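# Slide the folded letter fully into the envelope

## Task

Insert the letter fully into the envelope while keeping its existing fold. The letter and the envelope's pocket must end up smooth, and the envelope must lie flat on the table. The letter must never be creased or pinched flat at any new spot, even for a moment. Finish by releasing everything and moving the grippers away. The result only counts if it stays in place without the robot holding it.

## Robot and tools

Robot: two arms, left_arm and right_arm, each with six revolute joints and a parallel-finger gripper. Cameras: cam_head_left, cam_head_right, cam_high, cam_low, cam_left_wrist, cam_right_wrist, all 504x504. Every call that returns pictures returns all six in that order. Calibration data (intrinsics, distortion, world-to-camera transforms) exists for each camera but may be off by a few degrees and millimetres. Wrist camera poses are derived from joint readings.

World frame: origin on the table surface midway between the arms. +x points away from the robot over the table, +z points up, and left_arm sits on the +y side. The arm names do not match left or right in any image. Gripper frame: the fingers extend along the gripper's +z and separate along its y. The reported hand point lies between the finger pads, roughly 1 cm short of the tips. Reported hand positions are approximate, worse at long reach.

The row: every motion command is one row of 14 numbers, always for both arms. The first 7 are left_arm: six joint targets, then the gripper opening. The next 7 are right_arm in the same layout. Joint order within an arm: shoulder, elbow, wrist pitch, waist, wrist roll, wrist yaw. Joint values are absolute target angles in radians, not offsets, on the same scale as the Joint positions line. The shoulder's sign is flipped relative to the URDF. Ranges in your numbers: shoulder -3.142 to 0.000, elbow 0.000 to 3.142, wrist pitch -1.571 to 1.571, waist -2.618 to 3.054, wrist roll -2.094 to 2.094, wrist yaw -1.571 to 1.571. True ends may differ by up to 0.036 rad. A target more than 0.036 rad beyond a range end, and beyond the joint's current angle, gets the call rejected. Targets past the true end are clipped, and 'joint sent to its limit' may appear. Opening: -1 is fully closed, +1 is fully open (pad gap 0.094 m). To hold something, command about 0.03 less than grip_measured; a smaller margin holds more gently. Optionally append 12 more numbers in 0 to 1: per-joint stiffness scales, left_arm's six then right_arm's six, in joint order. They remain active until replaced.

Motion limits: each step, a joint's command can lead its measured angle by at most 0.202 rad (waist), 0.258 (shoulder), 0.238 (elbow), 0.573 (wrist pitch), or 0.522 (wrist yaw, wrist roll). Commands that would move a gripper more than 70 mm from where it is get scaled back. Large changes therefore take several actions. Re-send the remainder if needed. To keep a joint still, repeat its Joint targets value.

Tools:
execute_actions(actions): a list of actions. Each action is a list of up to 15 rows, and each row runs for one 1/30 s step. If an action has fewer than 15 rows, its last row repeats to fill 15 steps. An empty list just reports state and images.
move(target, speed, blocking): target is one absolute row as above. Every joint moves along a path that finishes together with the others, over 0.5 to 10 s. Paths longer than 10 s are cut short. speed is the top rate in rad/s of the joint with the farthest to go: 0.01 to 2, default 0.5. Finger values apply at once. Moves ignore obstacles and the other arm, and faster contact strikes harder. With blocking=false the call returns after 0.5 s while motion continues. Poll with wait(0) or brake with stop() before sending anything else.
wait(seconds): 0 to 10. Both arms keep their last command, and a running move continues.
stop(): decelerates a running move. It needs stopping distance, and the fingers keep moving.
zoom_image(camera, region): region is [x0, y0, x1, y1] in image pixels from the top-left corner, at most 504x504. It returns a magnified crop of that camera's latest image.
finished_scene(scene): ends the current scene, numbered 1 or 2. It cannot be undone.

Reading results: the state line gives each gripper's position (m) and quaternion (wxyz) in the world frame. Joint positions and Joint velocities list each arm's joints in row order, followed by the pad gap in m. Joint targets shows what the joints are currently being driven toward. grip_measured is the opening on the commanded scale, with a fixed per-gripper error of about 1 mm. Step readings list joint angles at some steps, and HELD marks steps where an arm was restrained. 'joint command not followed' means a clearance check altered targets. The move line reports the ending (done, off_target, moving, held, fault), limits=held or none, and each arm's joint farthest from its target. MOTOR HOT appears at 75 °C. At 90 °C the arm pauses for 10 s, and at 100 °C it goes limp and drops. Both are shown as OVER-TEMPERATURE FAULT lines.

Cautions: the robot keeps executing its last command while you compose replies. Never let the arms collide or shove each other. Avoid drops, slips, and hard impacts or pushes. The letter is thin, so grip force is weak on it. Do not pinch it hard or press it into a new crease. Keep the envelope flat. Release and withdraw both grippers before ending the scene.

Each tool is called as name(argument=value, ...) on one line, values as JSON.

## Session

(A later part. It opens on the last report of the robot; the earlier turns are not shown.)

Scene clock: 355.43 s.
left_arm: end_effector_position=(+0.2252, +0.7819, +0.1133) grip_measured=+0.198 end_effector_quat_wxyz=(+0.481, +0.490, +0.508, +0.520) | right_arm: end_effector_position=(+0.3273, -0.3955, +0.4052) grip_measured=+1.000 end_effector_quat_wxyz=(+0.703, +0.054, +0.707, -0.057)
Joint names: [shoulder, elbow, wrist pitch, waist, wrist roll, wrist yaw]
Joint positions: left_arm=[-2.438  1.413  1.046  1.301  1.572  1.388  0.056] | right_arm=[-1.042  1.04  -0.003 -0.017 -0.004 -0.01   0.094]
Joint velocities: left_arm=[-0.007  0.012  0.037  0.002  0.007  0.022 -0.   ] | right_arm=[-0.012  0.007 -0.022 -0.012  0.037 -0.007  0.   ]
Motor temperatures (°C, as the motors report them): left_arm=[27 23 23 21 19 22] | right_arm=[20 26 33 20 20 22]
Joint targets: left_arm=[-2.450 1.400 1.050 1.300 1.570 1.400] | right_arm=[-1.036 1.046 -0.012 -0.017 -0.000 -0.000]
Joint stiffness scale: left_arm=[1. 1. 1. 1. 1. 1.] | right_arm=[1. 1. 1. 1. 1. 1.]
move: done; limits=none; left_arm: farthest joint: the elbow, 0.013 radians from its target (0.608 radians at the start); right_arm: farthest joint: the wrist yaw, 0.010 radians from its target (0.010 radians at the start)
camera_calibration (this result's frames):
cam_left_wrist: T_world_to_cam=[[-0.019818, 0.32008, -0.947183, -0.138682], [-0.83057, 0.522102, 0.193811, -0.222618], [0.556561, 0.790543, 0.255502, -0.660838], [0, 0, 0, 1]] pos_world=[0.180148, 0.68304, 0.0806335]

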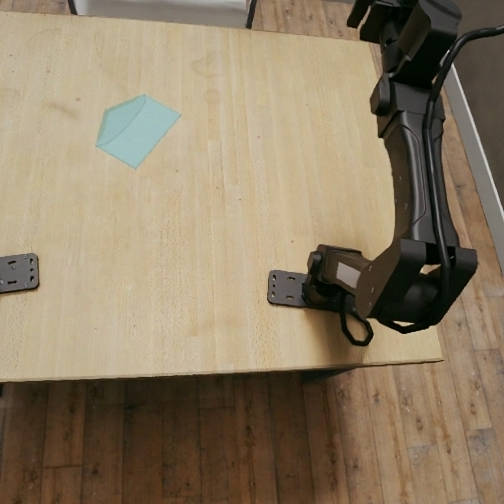

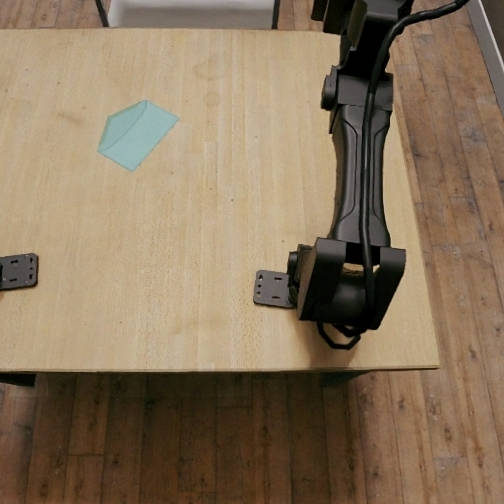

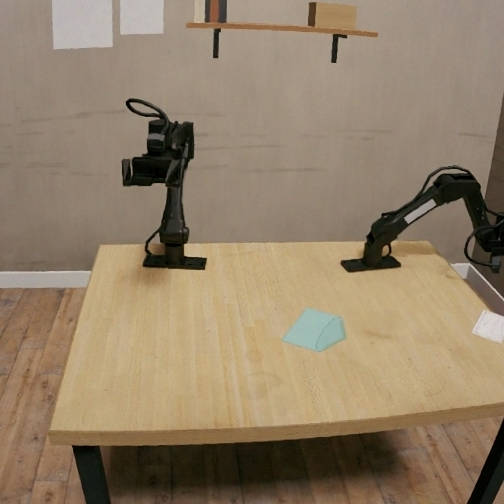

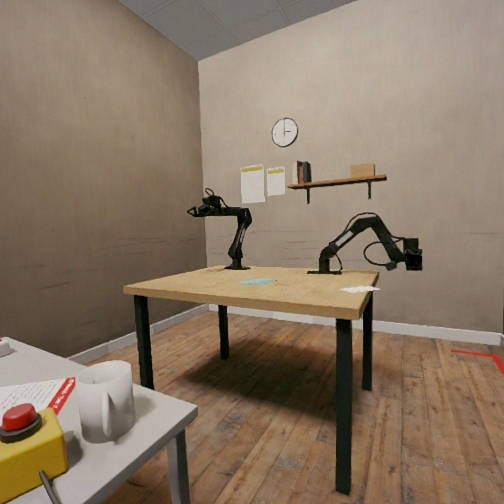

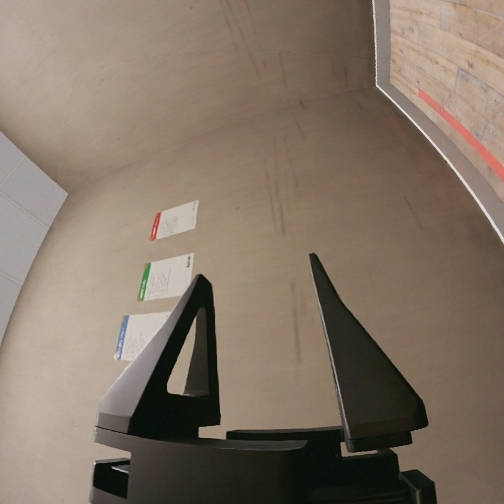

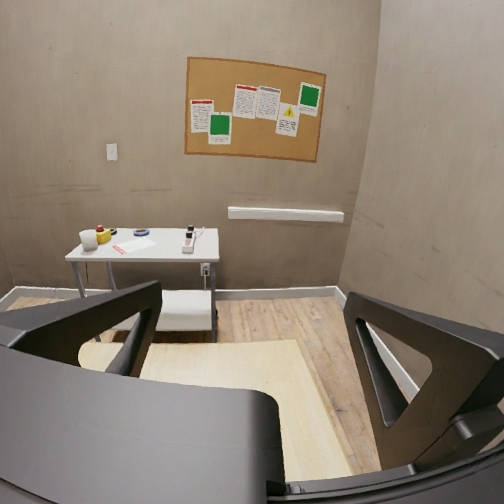

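move(target=[-2.705,1.36,1.345,1.2,-1.57,1.5,0.2,-1.036,1.046,-0.012,-0.017,0,0,1], speed=1.0)

Scene clock: 368.17 s.
left_arm: end_effector_position=(+0.2623, +0.7177, +0.0119) grip_measured=+0.198 end_effector_quat_wxyz=(+0.466, -0.462, +0.535, -0.532) | right_arm: end_effector_position=(+0.3273, -0.3955, +0.4052) grip_measured=+1.000 end_effector_quat_wxyz=(+0.703, +0.054, +0.707, -0.057)
Joint names: [shoulder, elbow, wrist pitch, waist, wrist roll, wrist yaw]
Joint positions: left_arm=[-2.691  1.373  1.326  1.207 -1.572  1.488  0.056] | right_arm=[-1.042  1.04  -0.003 -0.017 -0.004 -0.01   0.094]
Joint velocities: left_arm=[-0.012  0.007  0.051  0.002 -0.066  0.007  0.   ] | right_arm=[ 0.012  0.012  0.007 -0.002  0.022 -0.037  0.   ]
Motor temperatures (°C, as the motors report them): left_arm=[27 23 24 21 19 22] | right_arm=[20 26 34 20 20 22]
Joint targets: left_arm=[-2.705 1.360 1.345 1.200 -1.570 1.500] | right_arm=[-1.036 1.046 -0.012 -0.017 0.000 0.000]
Joint stiffness scale: left_arm=[1. 1. 1. 1. 1. 1.] | right_arm=[1. 1. 1. 1. 1. 1.]
move: done; limits=none; left_arm: farthest joint: the wrist pitch, 0.019 radians from its target (0.299 radians at the start); right_arm: farthest joint: the wrist yaw, 0.010 radians from its target (0.010 radians at the start)
camera_calibration (this result's frames):
cam_left_wrist: T_world_to_cam=[[-0.0480397, -0.303275, 0.951691, 0.218764], [-0.869847, -0.455638, -0.189106, 0.57793], [0.490978, -0.83691, -0.241914, 0.586346], [0, 0, 0, 1]] pos_world=[0.225337, 0.820391, 0.04294]

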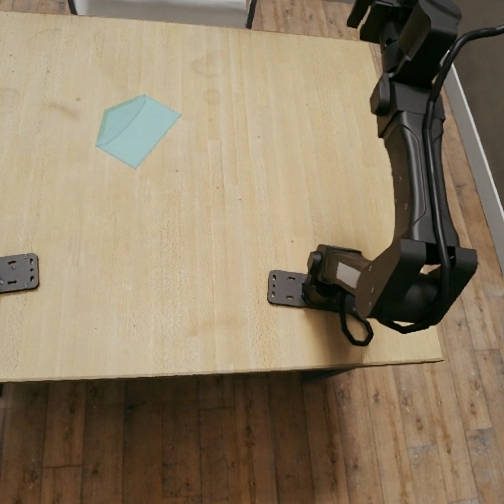

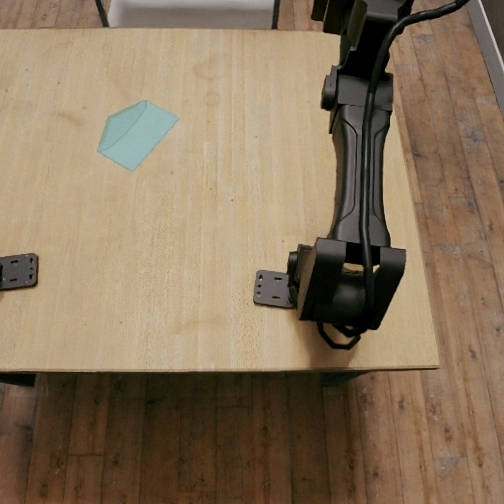

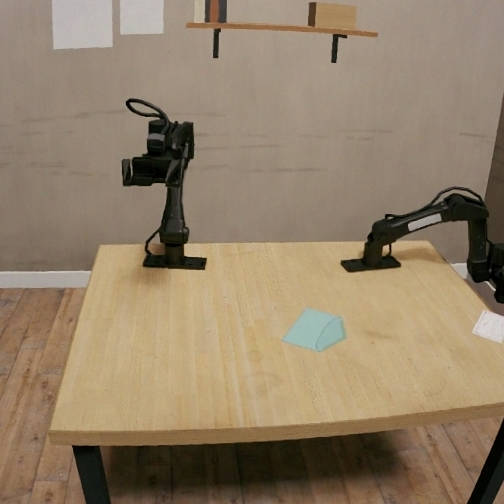

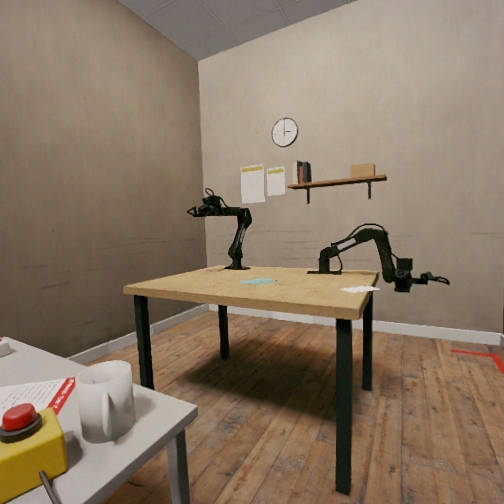

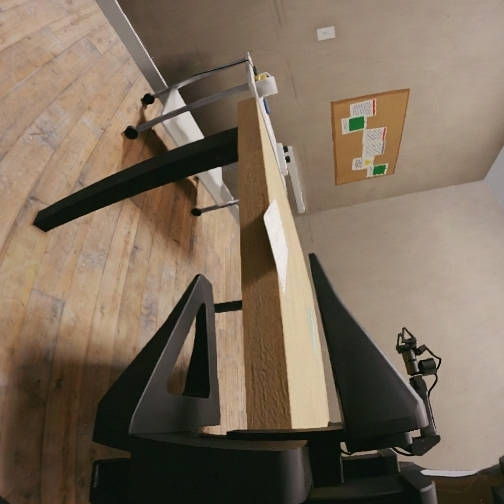

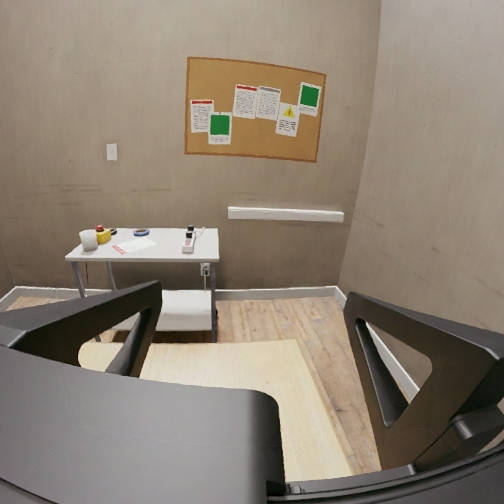

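move(target=[-2.705,1.35,1.345,1.0,-1.57,1.5,0.2,-1.036,1.046,-0.012,-0.017,0,0,1], speed=0.2)

Scene clock: 372.57 s.
left_arm: end_effector_position=(+0.3400, +0.6509, +0.0101) grip_measured=+0.198 end_effector_quat_wxyz=(+0.406, -0.407, +0.578, -0.579) | right_arm: end_effector_position=(+0.3273, -0.3955, +0.4052) grip_measured=+1.000 end_effector_quat_wxyz=(+0.703, +0.054, +0.707, -0.057)
Joint names: [shoulder, elbow, wrist pitch, waist, wrist roll, wrist yaw]
Joint positions: left_arm=[-2.691  1.364  1.328  1.    -1.574  1.489  0.056] | right_arm=[-1.042  1.04  -0.003 -0.017 -0.004 -0.01   0.094]
Joint velocities: left_arm=[ 0.002 -0.002 -0.081 -0.017  0.022 -0.022 -0.001] | right_arm=[0.012 0.012 0.022 0.007 0.066 0.007 0.   ]
Motor temperatures (°C, as the motors report them): left_arm=[27 23 24 21 19 22] | right_arm=[20 26 34 20 20 22]
Joint targets: left_arm=[-2.705 1.350 1.345 1.000 -1.570 1.500] | right_arm=[-1.036 1.046 -0.012 -0.017 -0.000 -0.000]
Joint stiffness scale: left_arm=[1. 1. 1. 1. 1. 1.] | right_arm=[1. 1. 1. 1. 1. 1.]
move: done; limits=none; left_arm: farthest joint: the wrist pitch, 0.017 radians from its target (0.019 radians at the start); right_arm: farthest joint: the wrist yaw, 0.010 radians from its target (0.010 radians at the start)
camera_calibration (this result's frames):
cam_left_wrist: T_world_to_cam=[[-0.10586, -0.278544, 0.954572, 0.207413], [-0.945771, -0.268267, -0.183164, 0.518589], [0.3071, -0.922196, -0.23504, 0.609779], [0, 0, 0, 1]] pos_world=[0.325161, 0.759229, 0.0403193]

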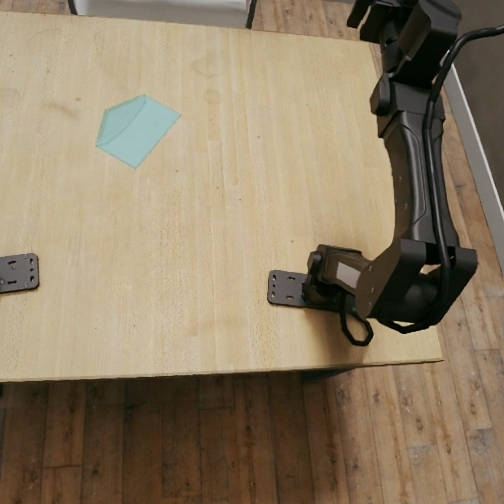

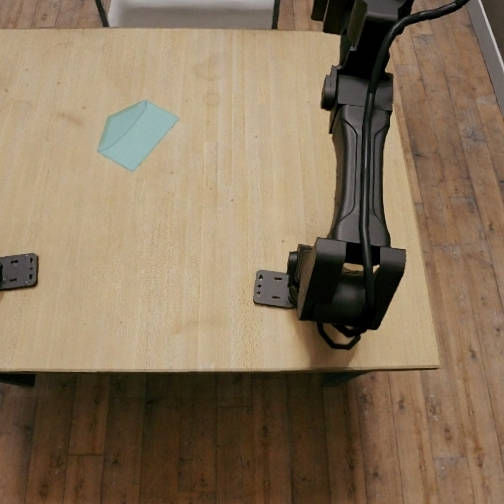

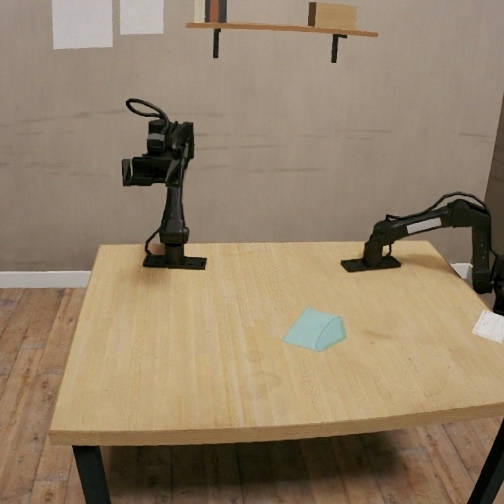

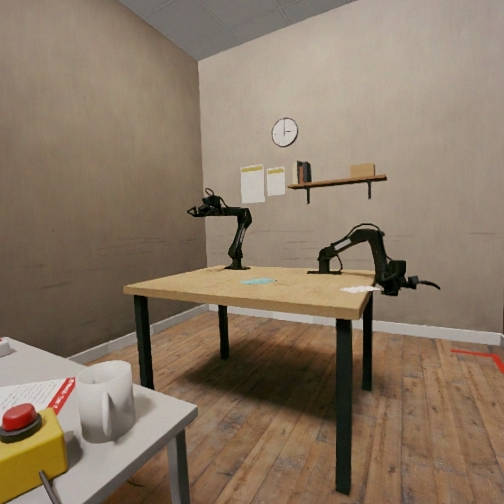

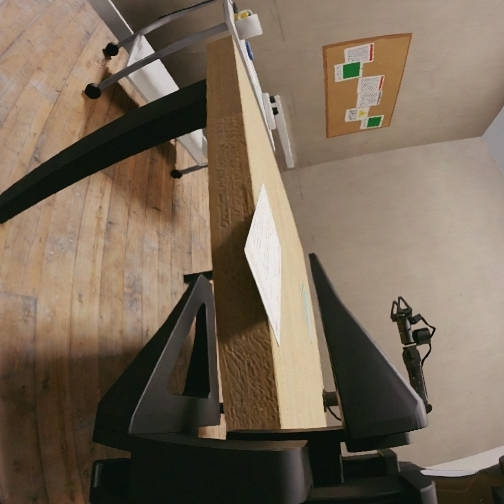

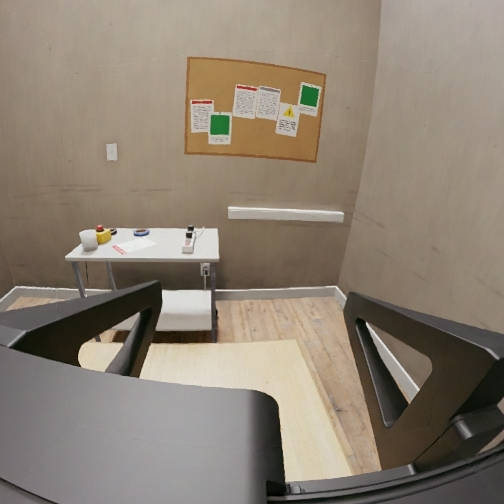

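move(target=[-2.72,1.335,1.37,0.925,-1.57,1.5,-0.3,-1.036,1.046,-0.012,-0.017,0,0,1], speed=0.1)

Scene clock: 376.53 s.
left_arm: end_effector_position=(+0.3576, +0.6307, +0.0115) grip_measured=-0.298 end_effector_quat_wxyz=(+0.396, -0.386, +0.592, -0.587) | right_arm: end_effector_position=(+0.3273, -0.3955, +0.4052) grip_measured=+1.000 end_effector_quat_wxyz=(+0.703, +0.054, +0.707, -0.057)
Joint names: [shoulder, elbow, wrist pitch, waist, wrist roll, wrist yaw]
Joint positions: left_arm=[-2.691  1.361  1.35   0.947 -1.575  1.491  0.033] | right_arm=[-1.042  1.04  -0.003 -0.017 -0.004 -0.01   0.094]
Joint velocities: left_arm=[ 0.002 -0.022  0.022 -0.002  0.022  0.037 -0.   ] | right_arm=[-0.002  0.007 -0.051  0.007 -0.007  0.037  0.   ]
Motor temperatures (°C, as the motors report them): left_arm=[27 23 24 21 19 22] | right_arm=[20 26 34 20 20 22]
Joint targets: left_arm=[-2.720 1.335 1.370 0.925 -1.570 1.500] | right_arm=[-1.036 1.046 -0.012 -0.017 0.000 0.000]
Joint stiffness scale: left_arm=[1. 1. 1. 1. 1. 1.] | right_arm=[1. 1. 1. 1. 1. 1.]
move: off_target (left_arm); limits=none; left_arm: farthest joint: the shoulder, 0.029 radians from its target (0.029 radians at the start); right_arm: farthest joint: the wrist yaw, 0.010 radians from its target (0.010 radians at the start)
camera_calibration (this result's frames):
cam_left_wrist: T_world_to_cam=[[-0.129295, -0.28805, 0.948847, 0.216843], [-0.957425, -0.212807, -0.195068, 0.499318], [0.25811, -0.93367, -0.248271, 0.611073], [0, 0, 0, 1]] pos_world=[0.348372, 0.739261, 0.0433618]

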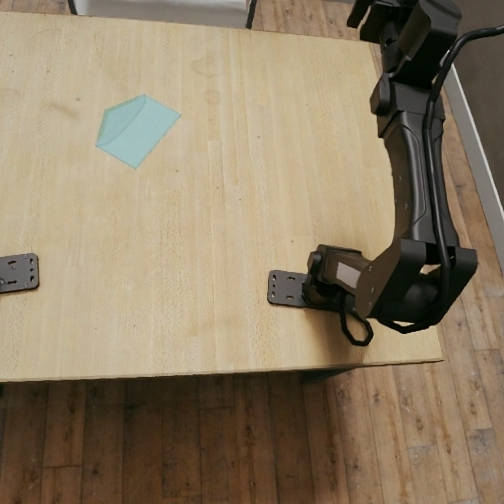

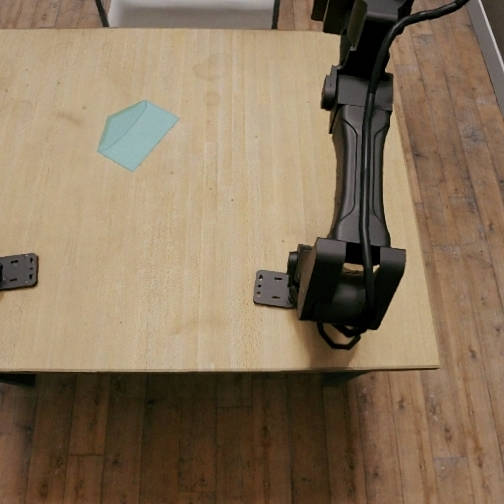

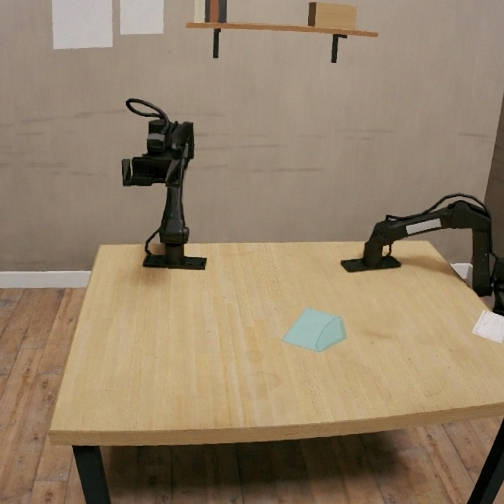

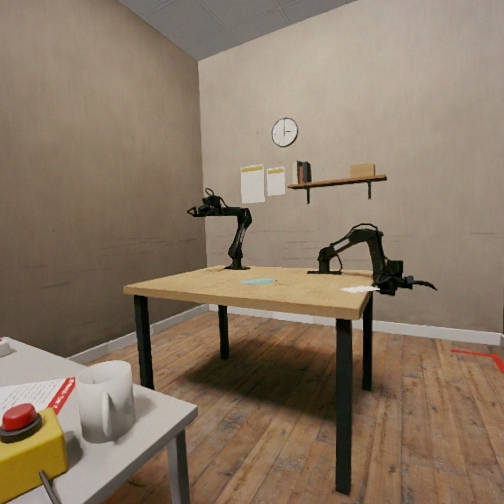

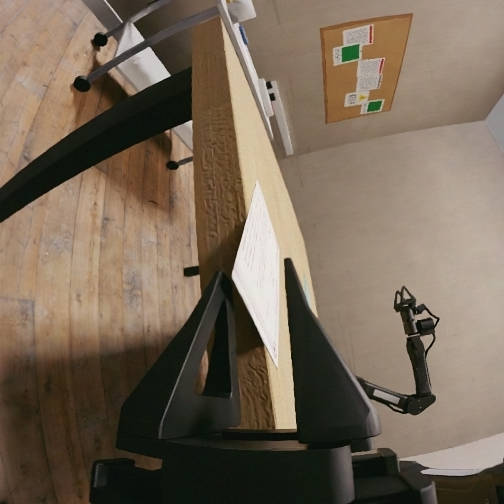

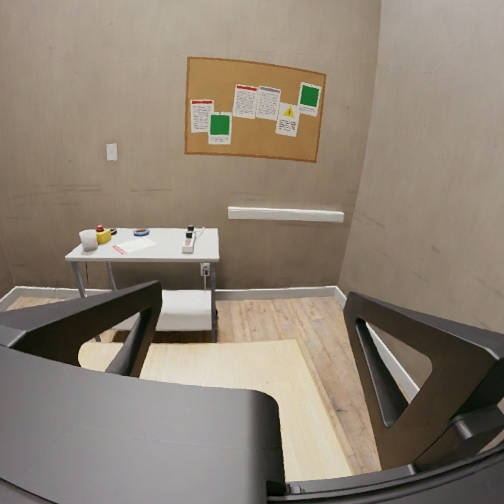

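move(target=[-2.68,1.37,1.35,1.1,-1.57,1.5,0.2,-1.036,1.046,-0.012,-0.017,0,0,1], speed=0.2)

move(target=[-2.675,1.437,0.727,1.1,-1.07,1.57,0.2,-1.036,1.046,-0.012,-0.017,0,0,1], speed=0.3)

Scene clock: 390.33 s.
left_arm: end_effector_position=(+0.3040, +0.6829, +0.0115) grip_measured=+0.197 end_effector_quat_wxyz=(+0.439, -0.430, +0.561, -0.555) | right_arm: end_effector_position=(+0.3273, -0.3955, +0.4052) grip_measured=+1.000 end_effector_quat_wxyz=(+0.703, +0.054, +0.707, -0.057)
Joint names: [shoulder, elbow, wrist pitch, waist, wrist roll, wrist yaw]
Joint positions: left_arm=[-2.691  1.361  1.351  1.099 -1.576  1.491  0.056] | right_arm=[-1.042  1.04  -0.003 -0.017 -0.004 -0.01   0.094]
Joint velocities: left_arm=[-0.022 -0.002 -0.051 -0.007  0.022  0.081 -0.   ] | right_arm=[ 0.017 -0.012 -0.051 -0.007 -0.095 -0.051  0.   ]
Motor temperatures (°C, as the motors report them): left_arm=[27 23 25 21 19 22] | right_arm=[20 26 34 20 20 22]
Joint targets: left_arm=[-2.680 1.370 1.350 1.100 -1.570 1.500] | right_arm=[-1.036 1.046 -0.012 -0.017 0.000 0.000]
Joint stiffness scale: left_arm=[1. 1. 1. 1. 1. 1.] | right_arm=[1. 1. 1. 1. 1. 1.]
move: done; limits=none; left_arm: farthest joint: the shoulder, 0.011 radians from its target (0.011 radians at the start); right_arm: farthest joint: the wrist yaw, 0.010 radians from its target (0.010 radians at the start)
camera_calibration (this result's frames):
cam_left_wrist: T_world_to_cam=[[-0.0839765, -0.303614, 0.949087, 0.221757], [-0.914121, -0.355657, -0.194657, 0.543505], [0.39665, -0.883927, -0.247673, 0.597514], [0, 0, 0, 1]] pos_world=[0.278448, 0.788789, 0.0433189]

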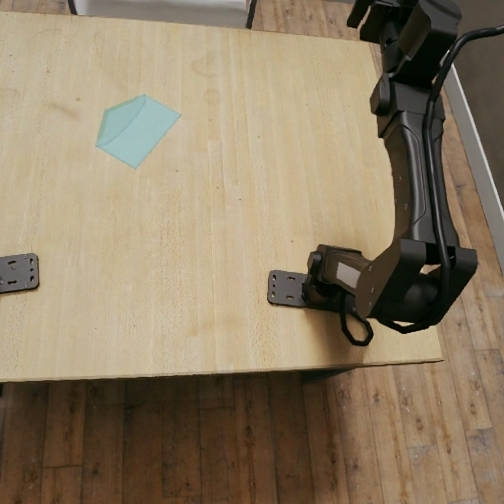

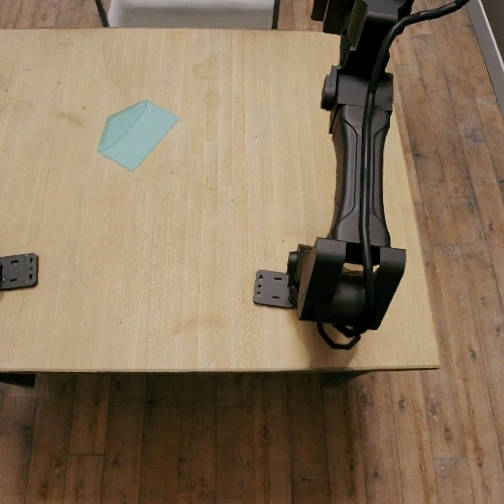

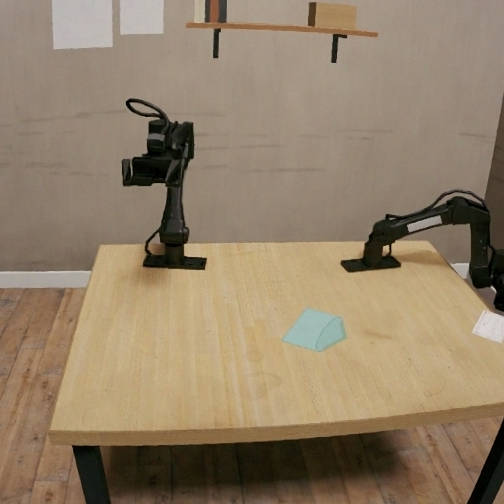

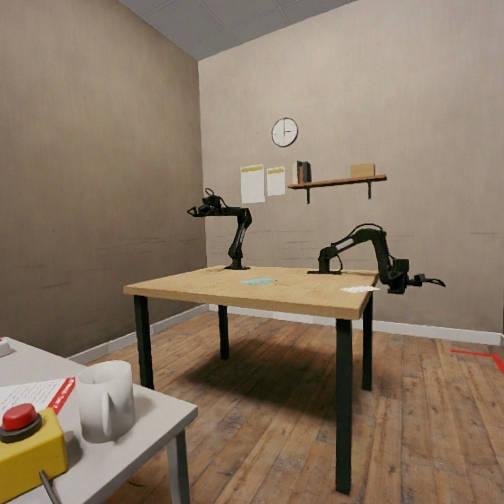

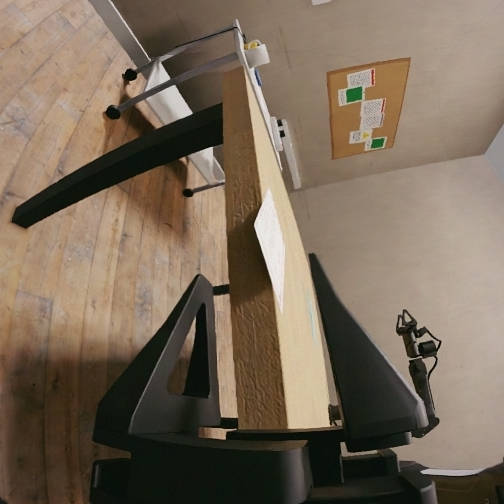

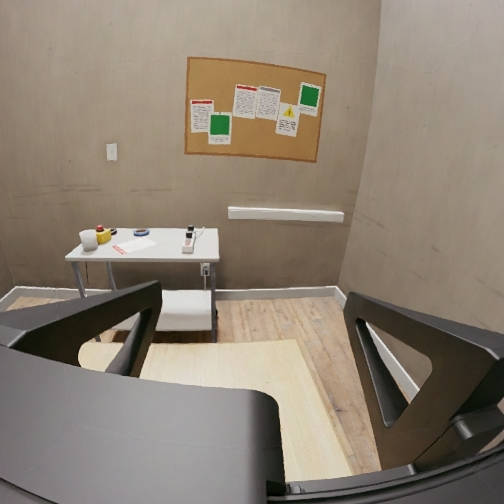

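Scene clock: 393.10 s.
left_arm: end_effector_position=(+0.3020, +0.6756, -0.0217) grip_measured=+0.197 end_effector_quat_wxyz=(+0.404, -0.434, +0.565, -0.574) | right_arm: end_effector_position=(+0.3273, -0.3955, +0.4052) grip_measured=+1.000 end_effector_quat_wxyz=(+0.703, +0.054, +0.707, -0.057)
Joint names: [shoulder, elbow, wrist pitch, waist, wrist roll, wrist yaw]
Joint positions: left_arm=[-2.691  1.415  0.748  1.099 -1.084  1.542  0.056] | right_arm=[-1.042  1.04  -0.003 -0.017 -0.004 -0.01   0.094]
Joint velocities: left_arm=[ 0.007 -0.002  0.037 -0.017  0.066 -0.007 -0.   ] | right_arm=[ 0.027  0.002 -0.007 -0.002 -0.022  0.037  0.   ]
Motor temperatures (°C, as the motors report them): left_arm=[27 23 24 21 19 22] | right_arm=[20 26 34 20 20 22]
Joint targets: left_arm=[-2.675 1.437 0.727 1.100 -1.070 1.562] | right_arm=[-1.036 1.046 -0.012 -0.017 -0.000 -0.000]
Joint stiffness scale: left_arm=[1. 1. 1. 1. 1. 1.] | right_arm=[1. 1. 1. 1. 1. 1.]
joint sent to its limit (left arm) — the command would take the wrist yaw past its upper limit, so that joint was sent only as far as its limit.
move: off_target (left_arm); limits=none; left_arm: farthest joint: the wrist yaw, 0.028 radians from its target (0.079 radians at the start); right_arm: farthest joint: the wrist yaw, 0.010 radians from its target (0.010 radians at the start)
camera_calibration (this result's frames):
cam_left_wrist: T_world_to_cam=[[-0.0692896, -0.251152, 0.965464, 0.211324], [-0.93779, -0.313656, -0.148897, 0.512413], [0.34022, -0.91572, -0.213795, 0.622866], [0, 0, 0, 1]] pos_world=[0.283267, 0.784166, 0.00543655]

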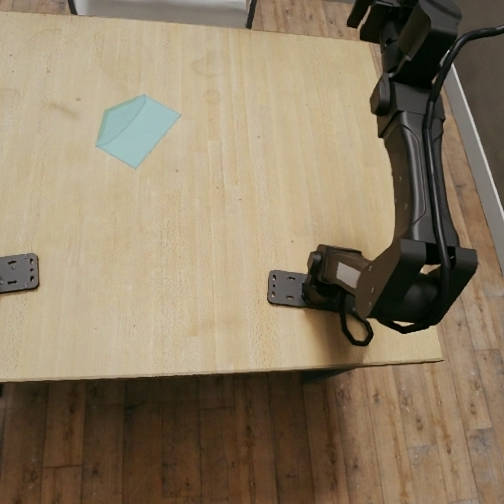

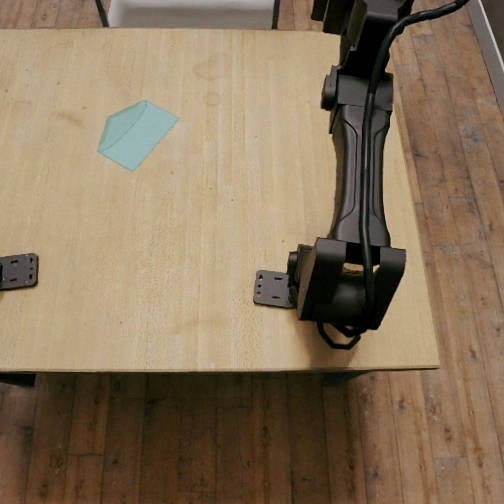

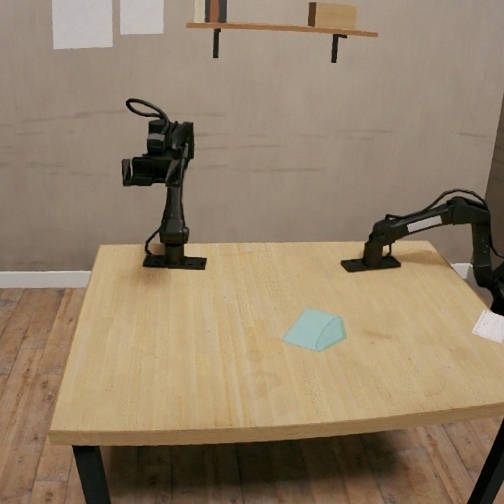

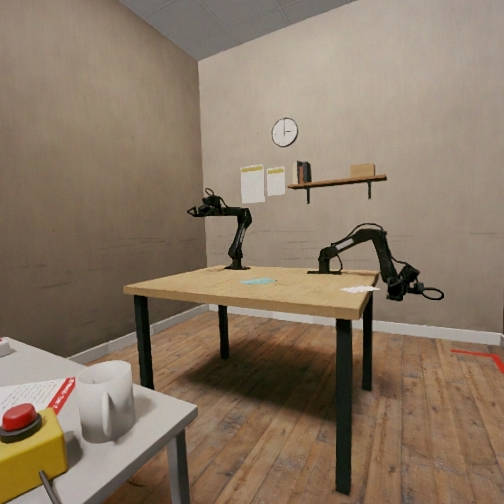

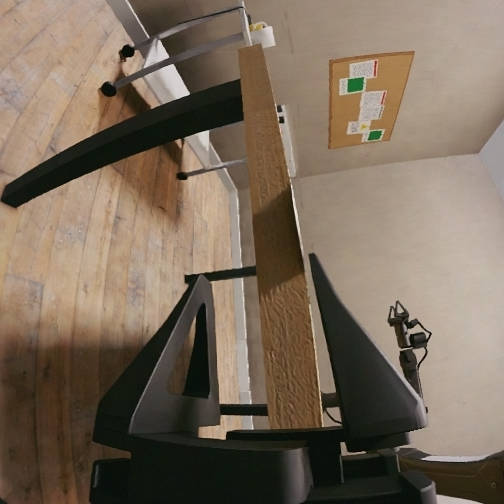

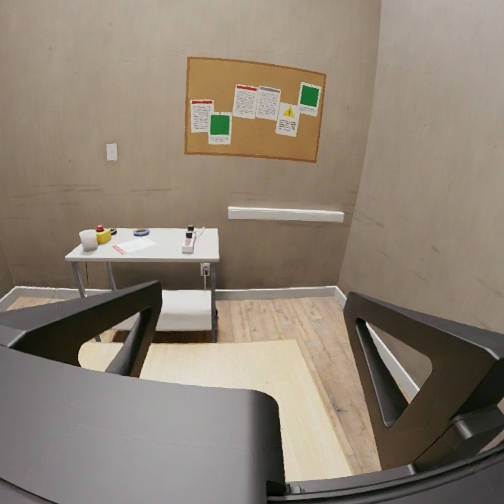

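move(target=[-2.62,1.395,0.727,1.1,-1.07,1.56,0.2,-1.036,1.046,-0.012,-0.017,0,0,1], speed=0.1)

move(target=[-2.62,1.395,0.727,0.91,-1.07,1.56,-0.2,-1.036,1.046,-0.012,-0.017,0,0,1], speed=0.1)

Scene clock: 398.10 s.
left_arm: end_effector_position=(+0.3040, +0.6813, -0.0014) grip_measured=+0.197 end_effector_quat_wxyz=(+0.417, -0.421, +0.574, -0.565) | right_arm: end_effector_position=(+0.3273, -0.3955, +0.4052) grip_measured=+1.000 end_effector_quat_wxyz=(+0.703, +0.054, +0.707, -0.057)
Joint names: [shoulder, elbow, wrist pitch, waist, wrist roll, wrist yaw]
Joint positions: left_arm=[-2.644  1.415  0.746  1.099 -1.083  1.542  0.056] | right_arm=[-1.042  1.04  -0.003 -0.017 -0.004 -0.01   0.094]
Joint velocities: left_arm=[ 0.002 -0.022 -0.007 -0.007  0.022  0.007  0.   ] | right_arm=[ 0.007 -0.007  0.066 -0.007  0.022  0.037  0.   ]
Motor temperatures (°C, as the motors report them): left_arm=[28 23 24 21 19 22] | right_arm=[20 26 34 20 20 22]
Joint targets: left_arm=[-2.620 1.395 0.727 1.100 -1.070 1.560] | right_arm=[-1.036 1.046 -0.012 -0.017 0.000 0.000]
Joint stiffness scale: left_arm=[1. 1. 1. 1. 1. 1.] | right_arm=[1. 1. 1. 1. 1. 1.]
move: off_target (left_arm); limits=none; left_arm: farthest joint: the shoulder, 0.024 radians from its target (0.071 radians at the start); right_arm: farthest joint: the wrist yaw, 0.010 radians from its target (0.010 radians at the start)
camera_calibration (this result's frames):
cam_left_wrist: T_world_to_cam=[[-0.0835477, -0.293065, 0.952435, 0.226188], [-0.935375, -0.306538, -0.176373, 0.513443], [0.343646, -0.90562, -0.248515, 0.62382], [0, 0, 0, 1]] pos_world=[0.284786, 0.788621, 0.0301566]

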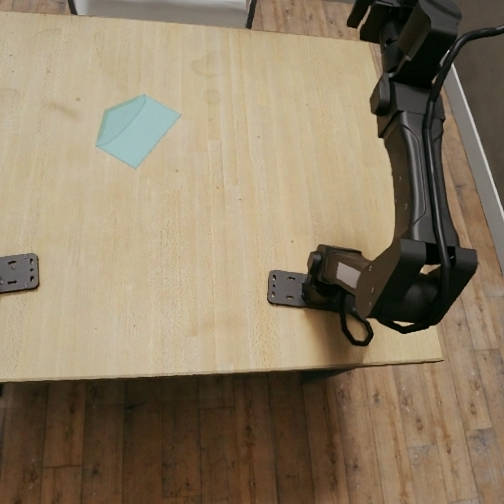

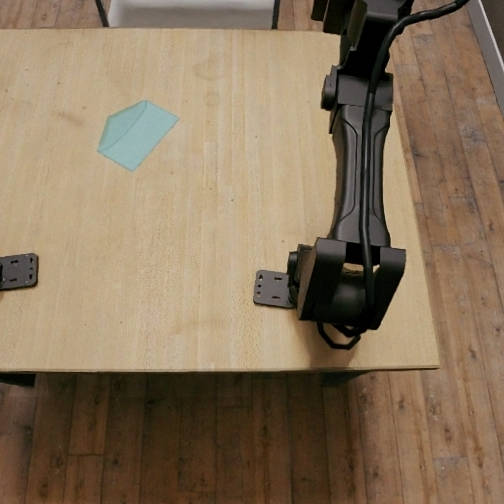

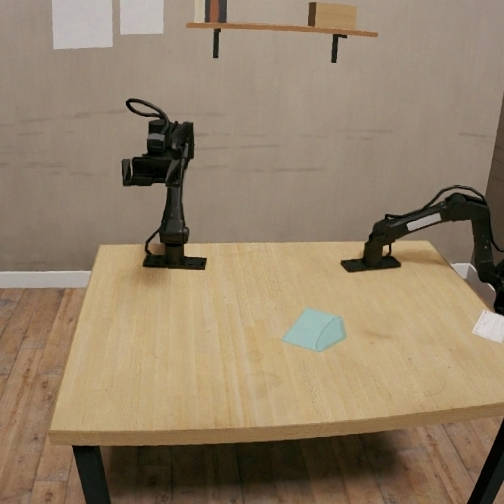

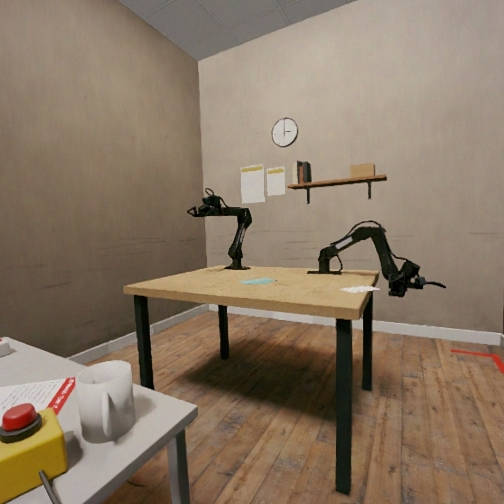

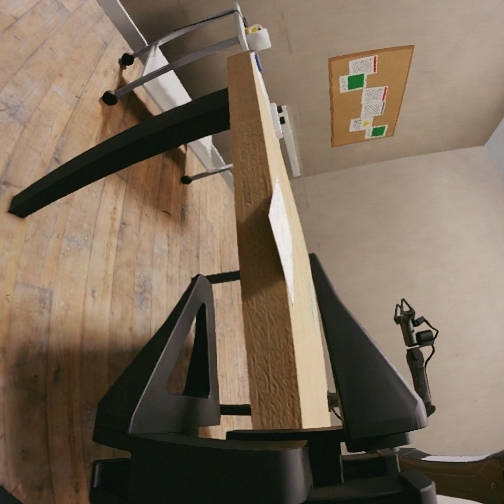

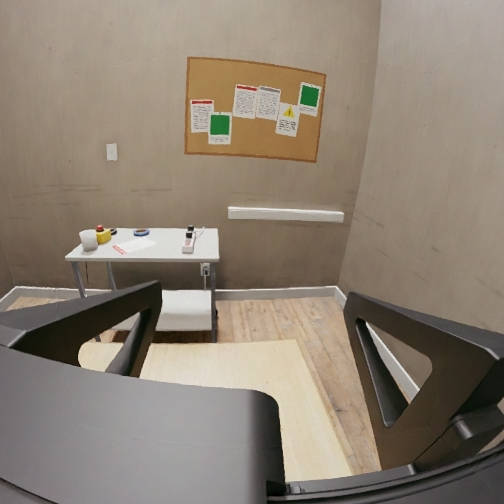

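Scene clock: 400.33 s.
left_arm: end_effector_position=(+0.3677, +0.6169, -0.0014) grip_measured=-0.198 end_effector_quat_wxyz=(+0.363, -0.366, +0.611, -0.601) | right_arm: end_effector_position=(+0.3273, -0.3955, +0.4052) grip_measured=+1.000 end_effector_quat_wxyz=(+0.703, +0.054, +0.707, -0.057)
Joint names: [shoulder, elbow, wrist pitch, waist, wrist roll, wrist yaw]
Joint positions: left_arm=[-2.644  1.415  0.746  0.914 -1.084  1.542  0.038] | right_arm=[-1.042  1.04  -0.003 -0.017 -0.004 -0.01   0.094]
Joint velocities: left_arm=[ 0.012  0.002 -0.022  0.007 -0.022  0.037 -0.001] | right_arm=[-0.002 -0.007 -0.007 -0.012 -0.022 -0.066  0.   ]
Motor temperatures (°C, as the motors report them): left_arm=[28 23 24 21 19 22] | right_arm=[20 26 34 20 20 22]
Joint targets: left_arm=[-2.620 1.395 0.727 0.910 -1.070 1.560] | right_arm=[-1.036 1.046 -0.012 -0.017 0.000 -0.000]
Joint stiffness scale: left_arm=[1. 1. 1. 1. 1. 1.] | right_arm=[1. 1. 1. 1. 1. 1.]
move: off_target (left_arm); limits=none; left_arm: farthest joint: the shoulder, 0.024 radians from its target (0.024 radians at the start); right_arm: farthest joint: the wrist yaw, 0.010 radians from its target (0.010 radians at the start)
camera_calibration (this result's frames):
cam_left_wrist: T_world_to_cam=[[-0.135863, -0.272373, 0.952551, 0.219117], [-0.975834, -0.129297, -0.176155, 0.458881], [0.171142, -0.953465, -0.248224, 0.636543], [0, 0, 0, 1]] pos_world=[0.368622, 0.725935, 0.0301197]

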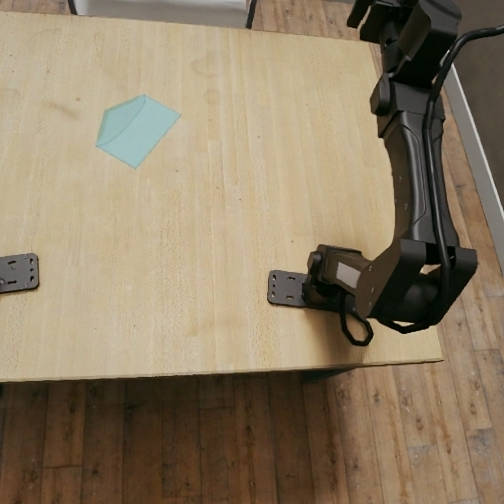

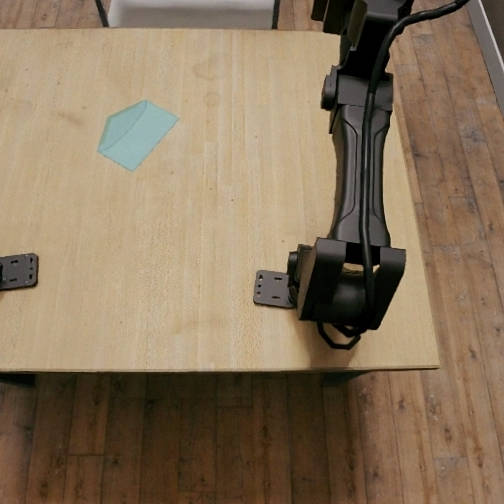

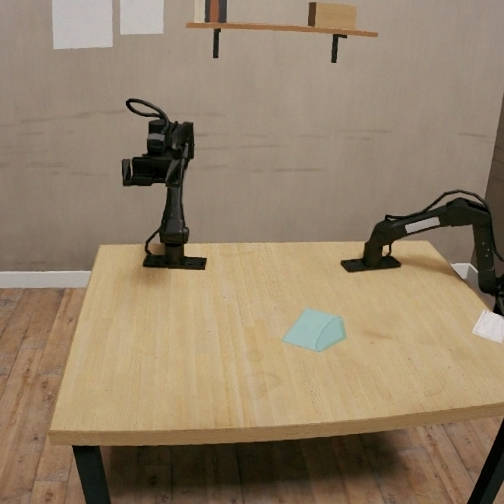

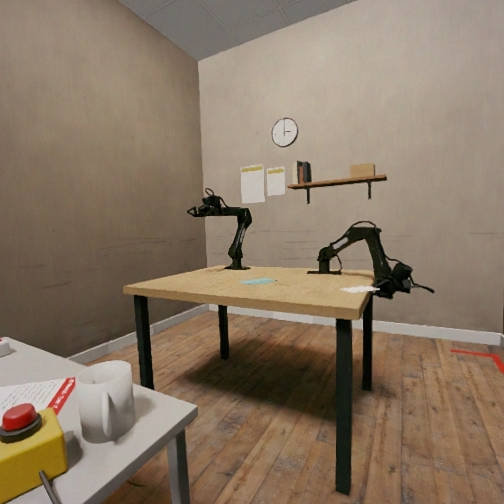

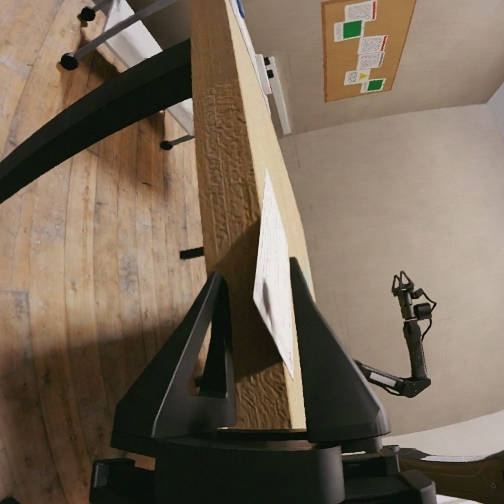

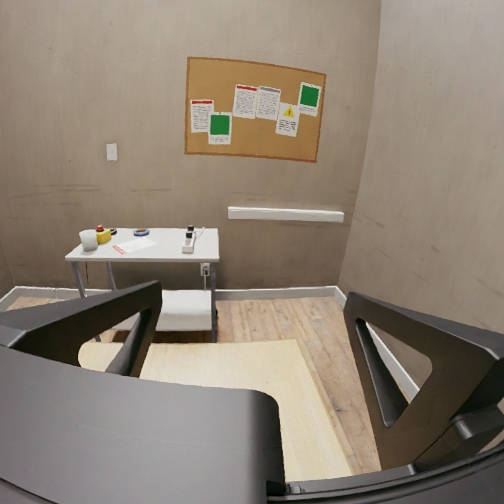

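move(target=[-2.60,1.35,0.727,0.91,-1.05,1.56,-0.2,-1.036,1.046,-0.012,-0.017,0,0,1], speed=0.05)

Scene clock: 405.17 s.
left_arm: end_effector_position=(+0.3627, +0.6081, -0.0033) grip_measured=-0.198 end_effector_quat_wxyz=(+0.359, -0.369, +0.609, -0.603) | right_arm: end_effector_position=(+0.3273, -0.3955, +0.4052) grip_measured=+1.000 end_effector_quat_wxyz=(+0.703, +0.054, +0.707, -0.057)
Joint names: [shoulder, elbow, wrist pitch, waist, wrist roll, wrist yaw]
Joint positions: left_arm=[-2.626  1.365  0.745  0.914 -1.064  1.542  0.038] | right_arm=[-1.042  1.04  -0.003 -0.017 -0.004 -0.01   0.094]
Joint velocities: left_arm=[ 0.017  0.007 -0.095  0.027 -0.066  0.022 -0.001] | right_arm=[-0.002 -0.012  0.081 -0.007  0.007 -0.007  0.   ]
Motor temperatures (°C, as the motors report them): left_arm=[28 23 24 21 19 22] | right_arm=[20 26 34 20 20 22]
Joint targets: left_arm=[-2.600 1.350 0.727 0.910 -1.050 1.560] | right_arm=[-1.036 1.046 -0.012 -0.017 -0.000 -0.000]
Joint stiffness scale: left_arm=[1. 1. 1. 1. 1. 1.] | right_arm=[1. 1. 1. 1. 1. 1.]
move: off_target (left_arm); limits=none; left_arm: farthest joint: the shoulder, 0.026 radians from its target (0.044 radians at the start); right_arm: farthest joint: the wrist yaw, 0.010 radians from its target (0.010 radians at the start)
camera_calibration (this result's frames):
cam_left_wrist: T_world_to_cam=[[-0.12997, -0.262735, 0.956074, 0.209921], [-0.976948, -0.130763, -0.168742, 0.453864], [0.169353, -0.955966, -0.239684, 0.630697], [0, 0, 0, 1]] pos_world=[0.363874, 0.717427, 0.0270534]

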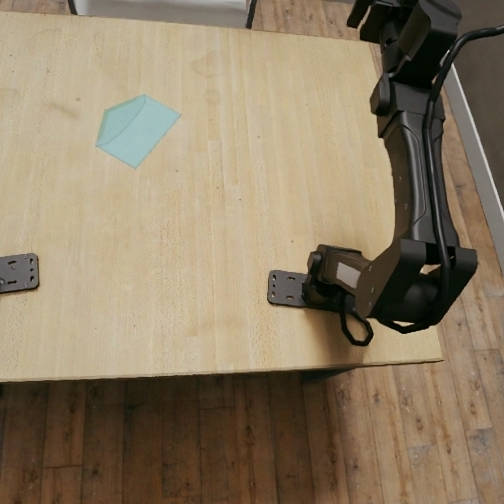

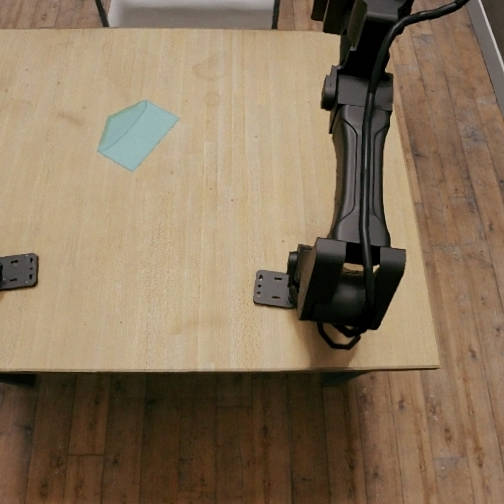

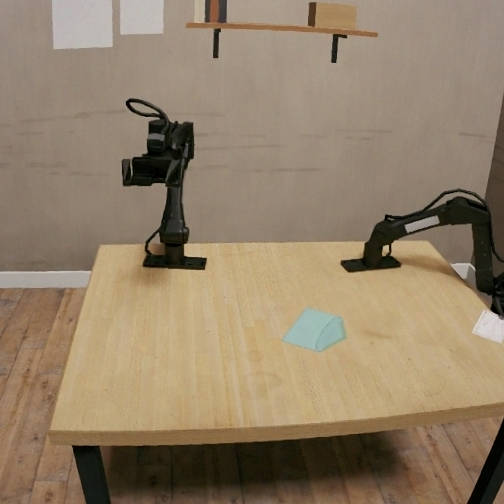

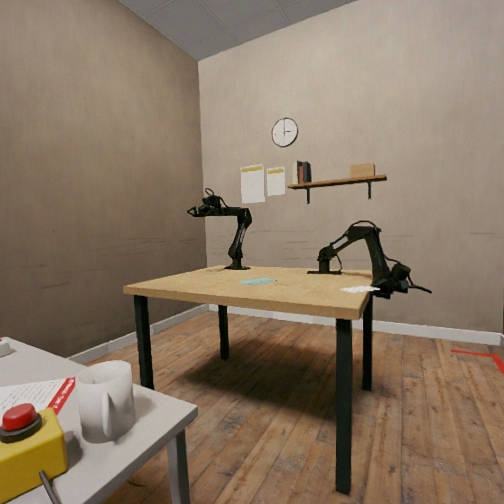

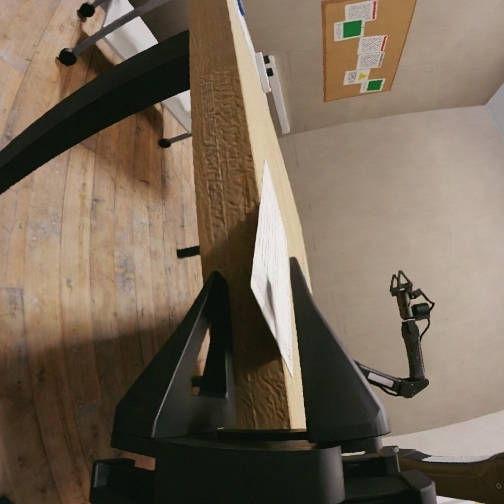

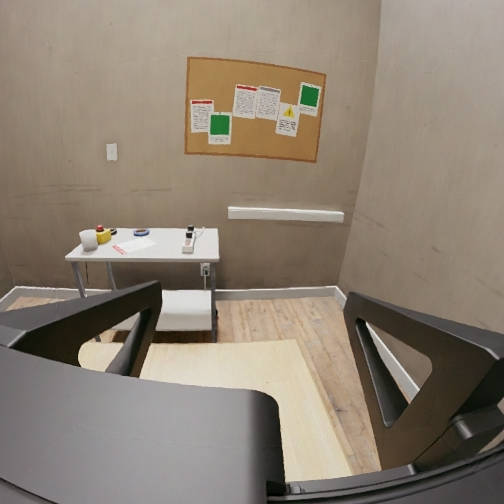

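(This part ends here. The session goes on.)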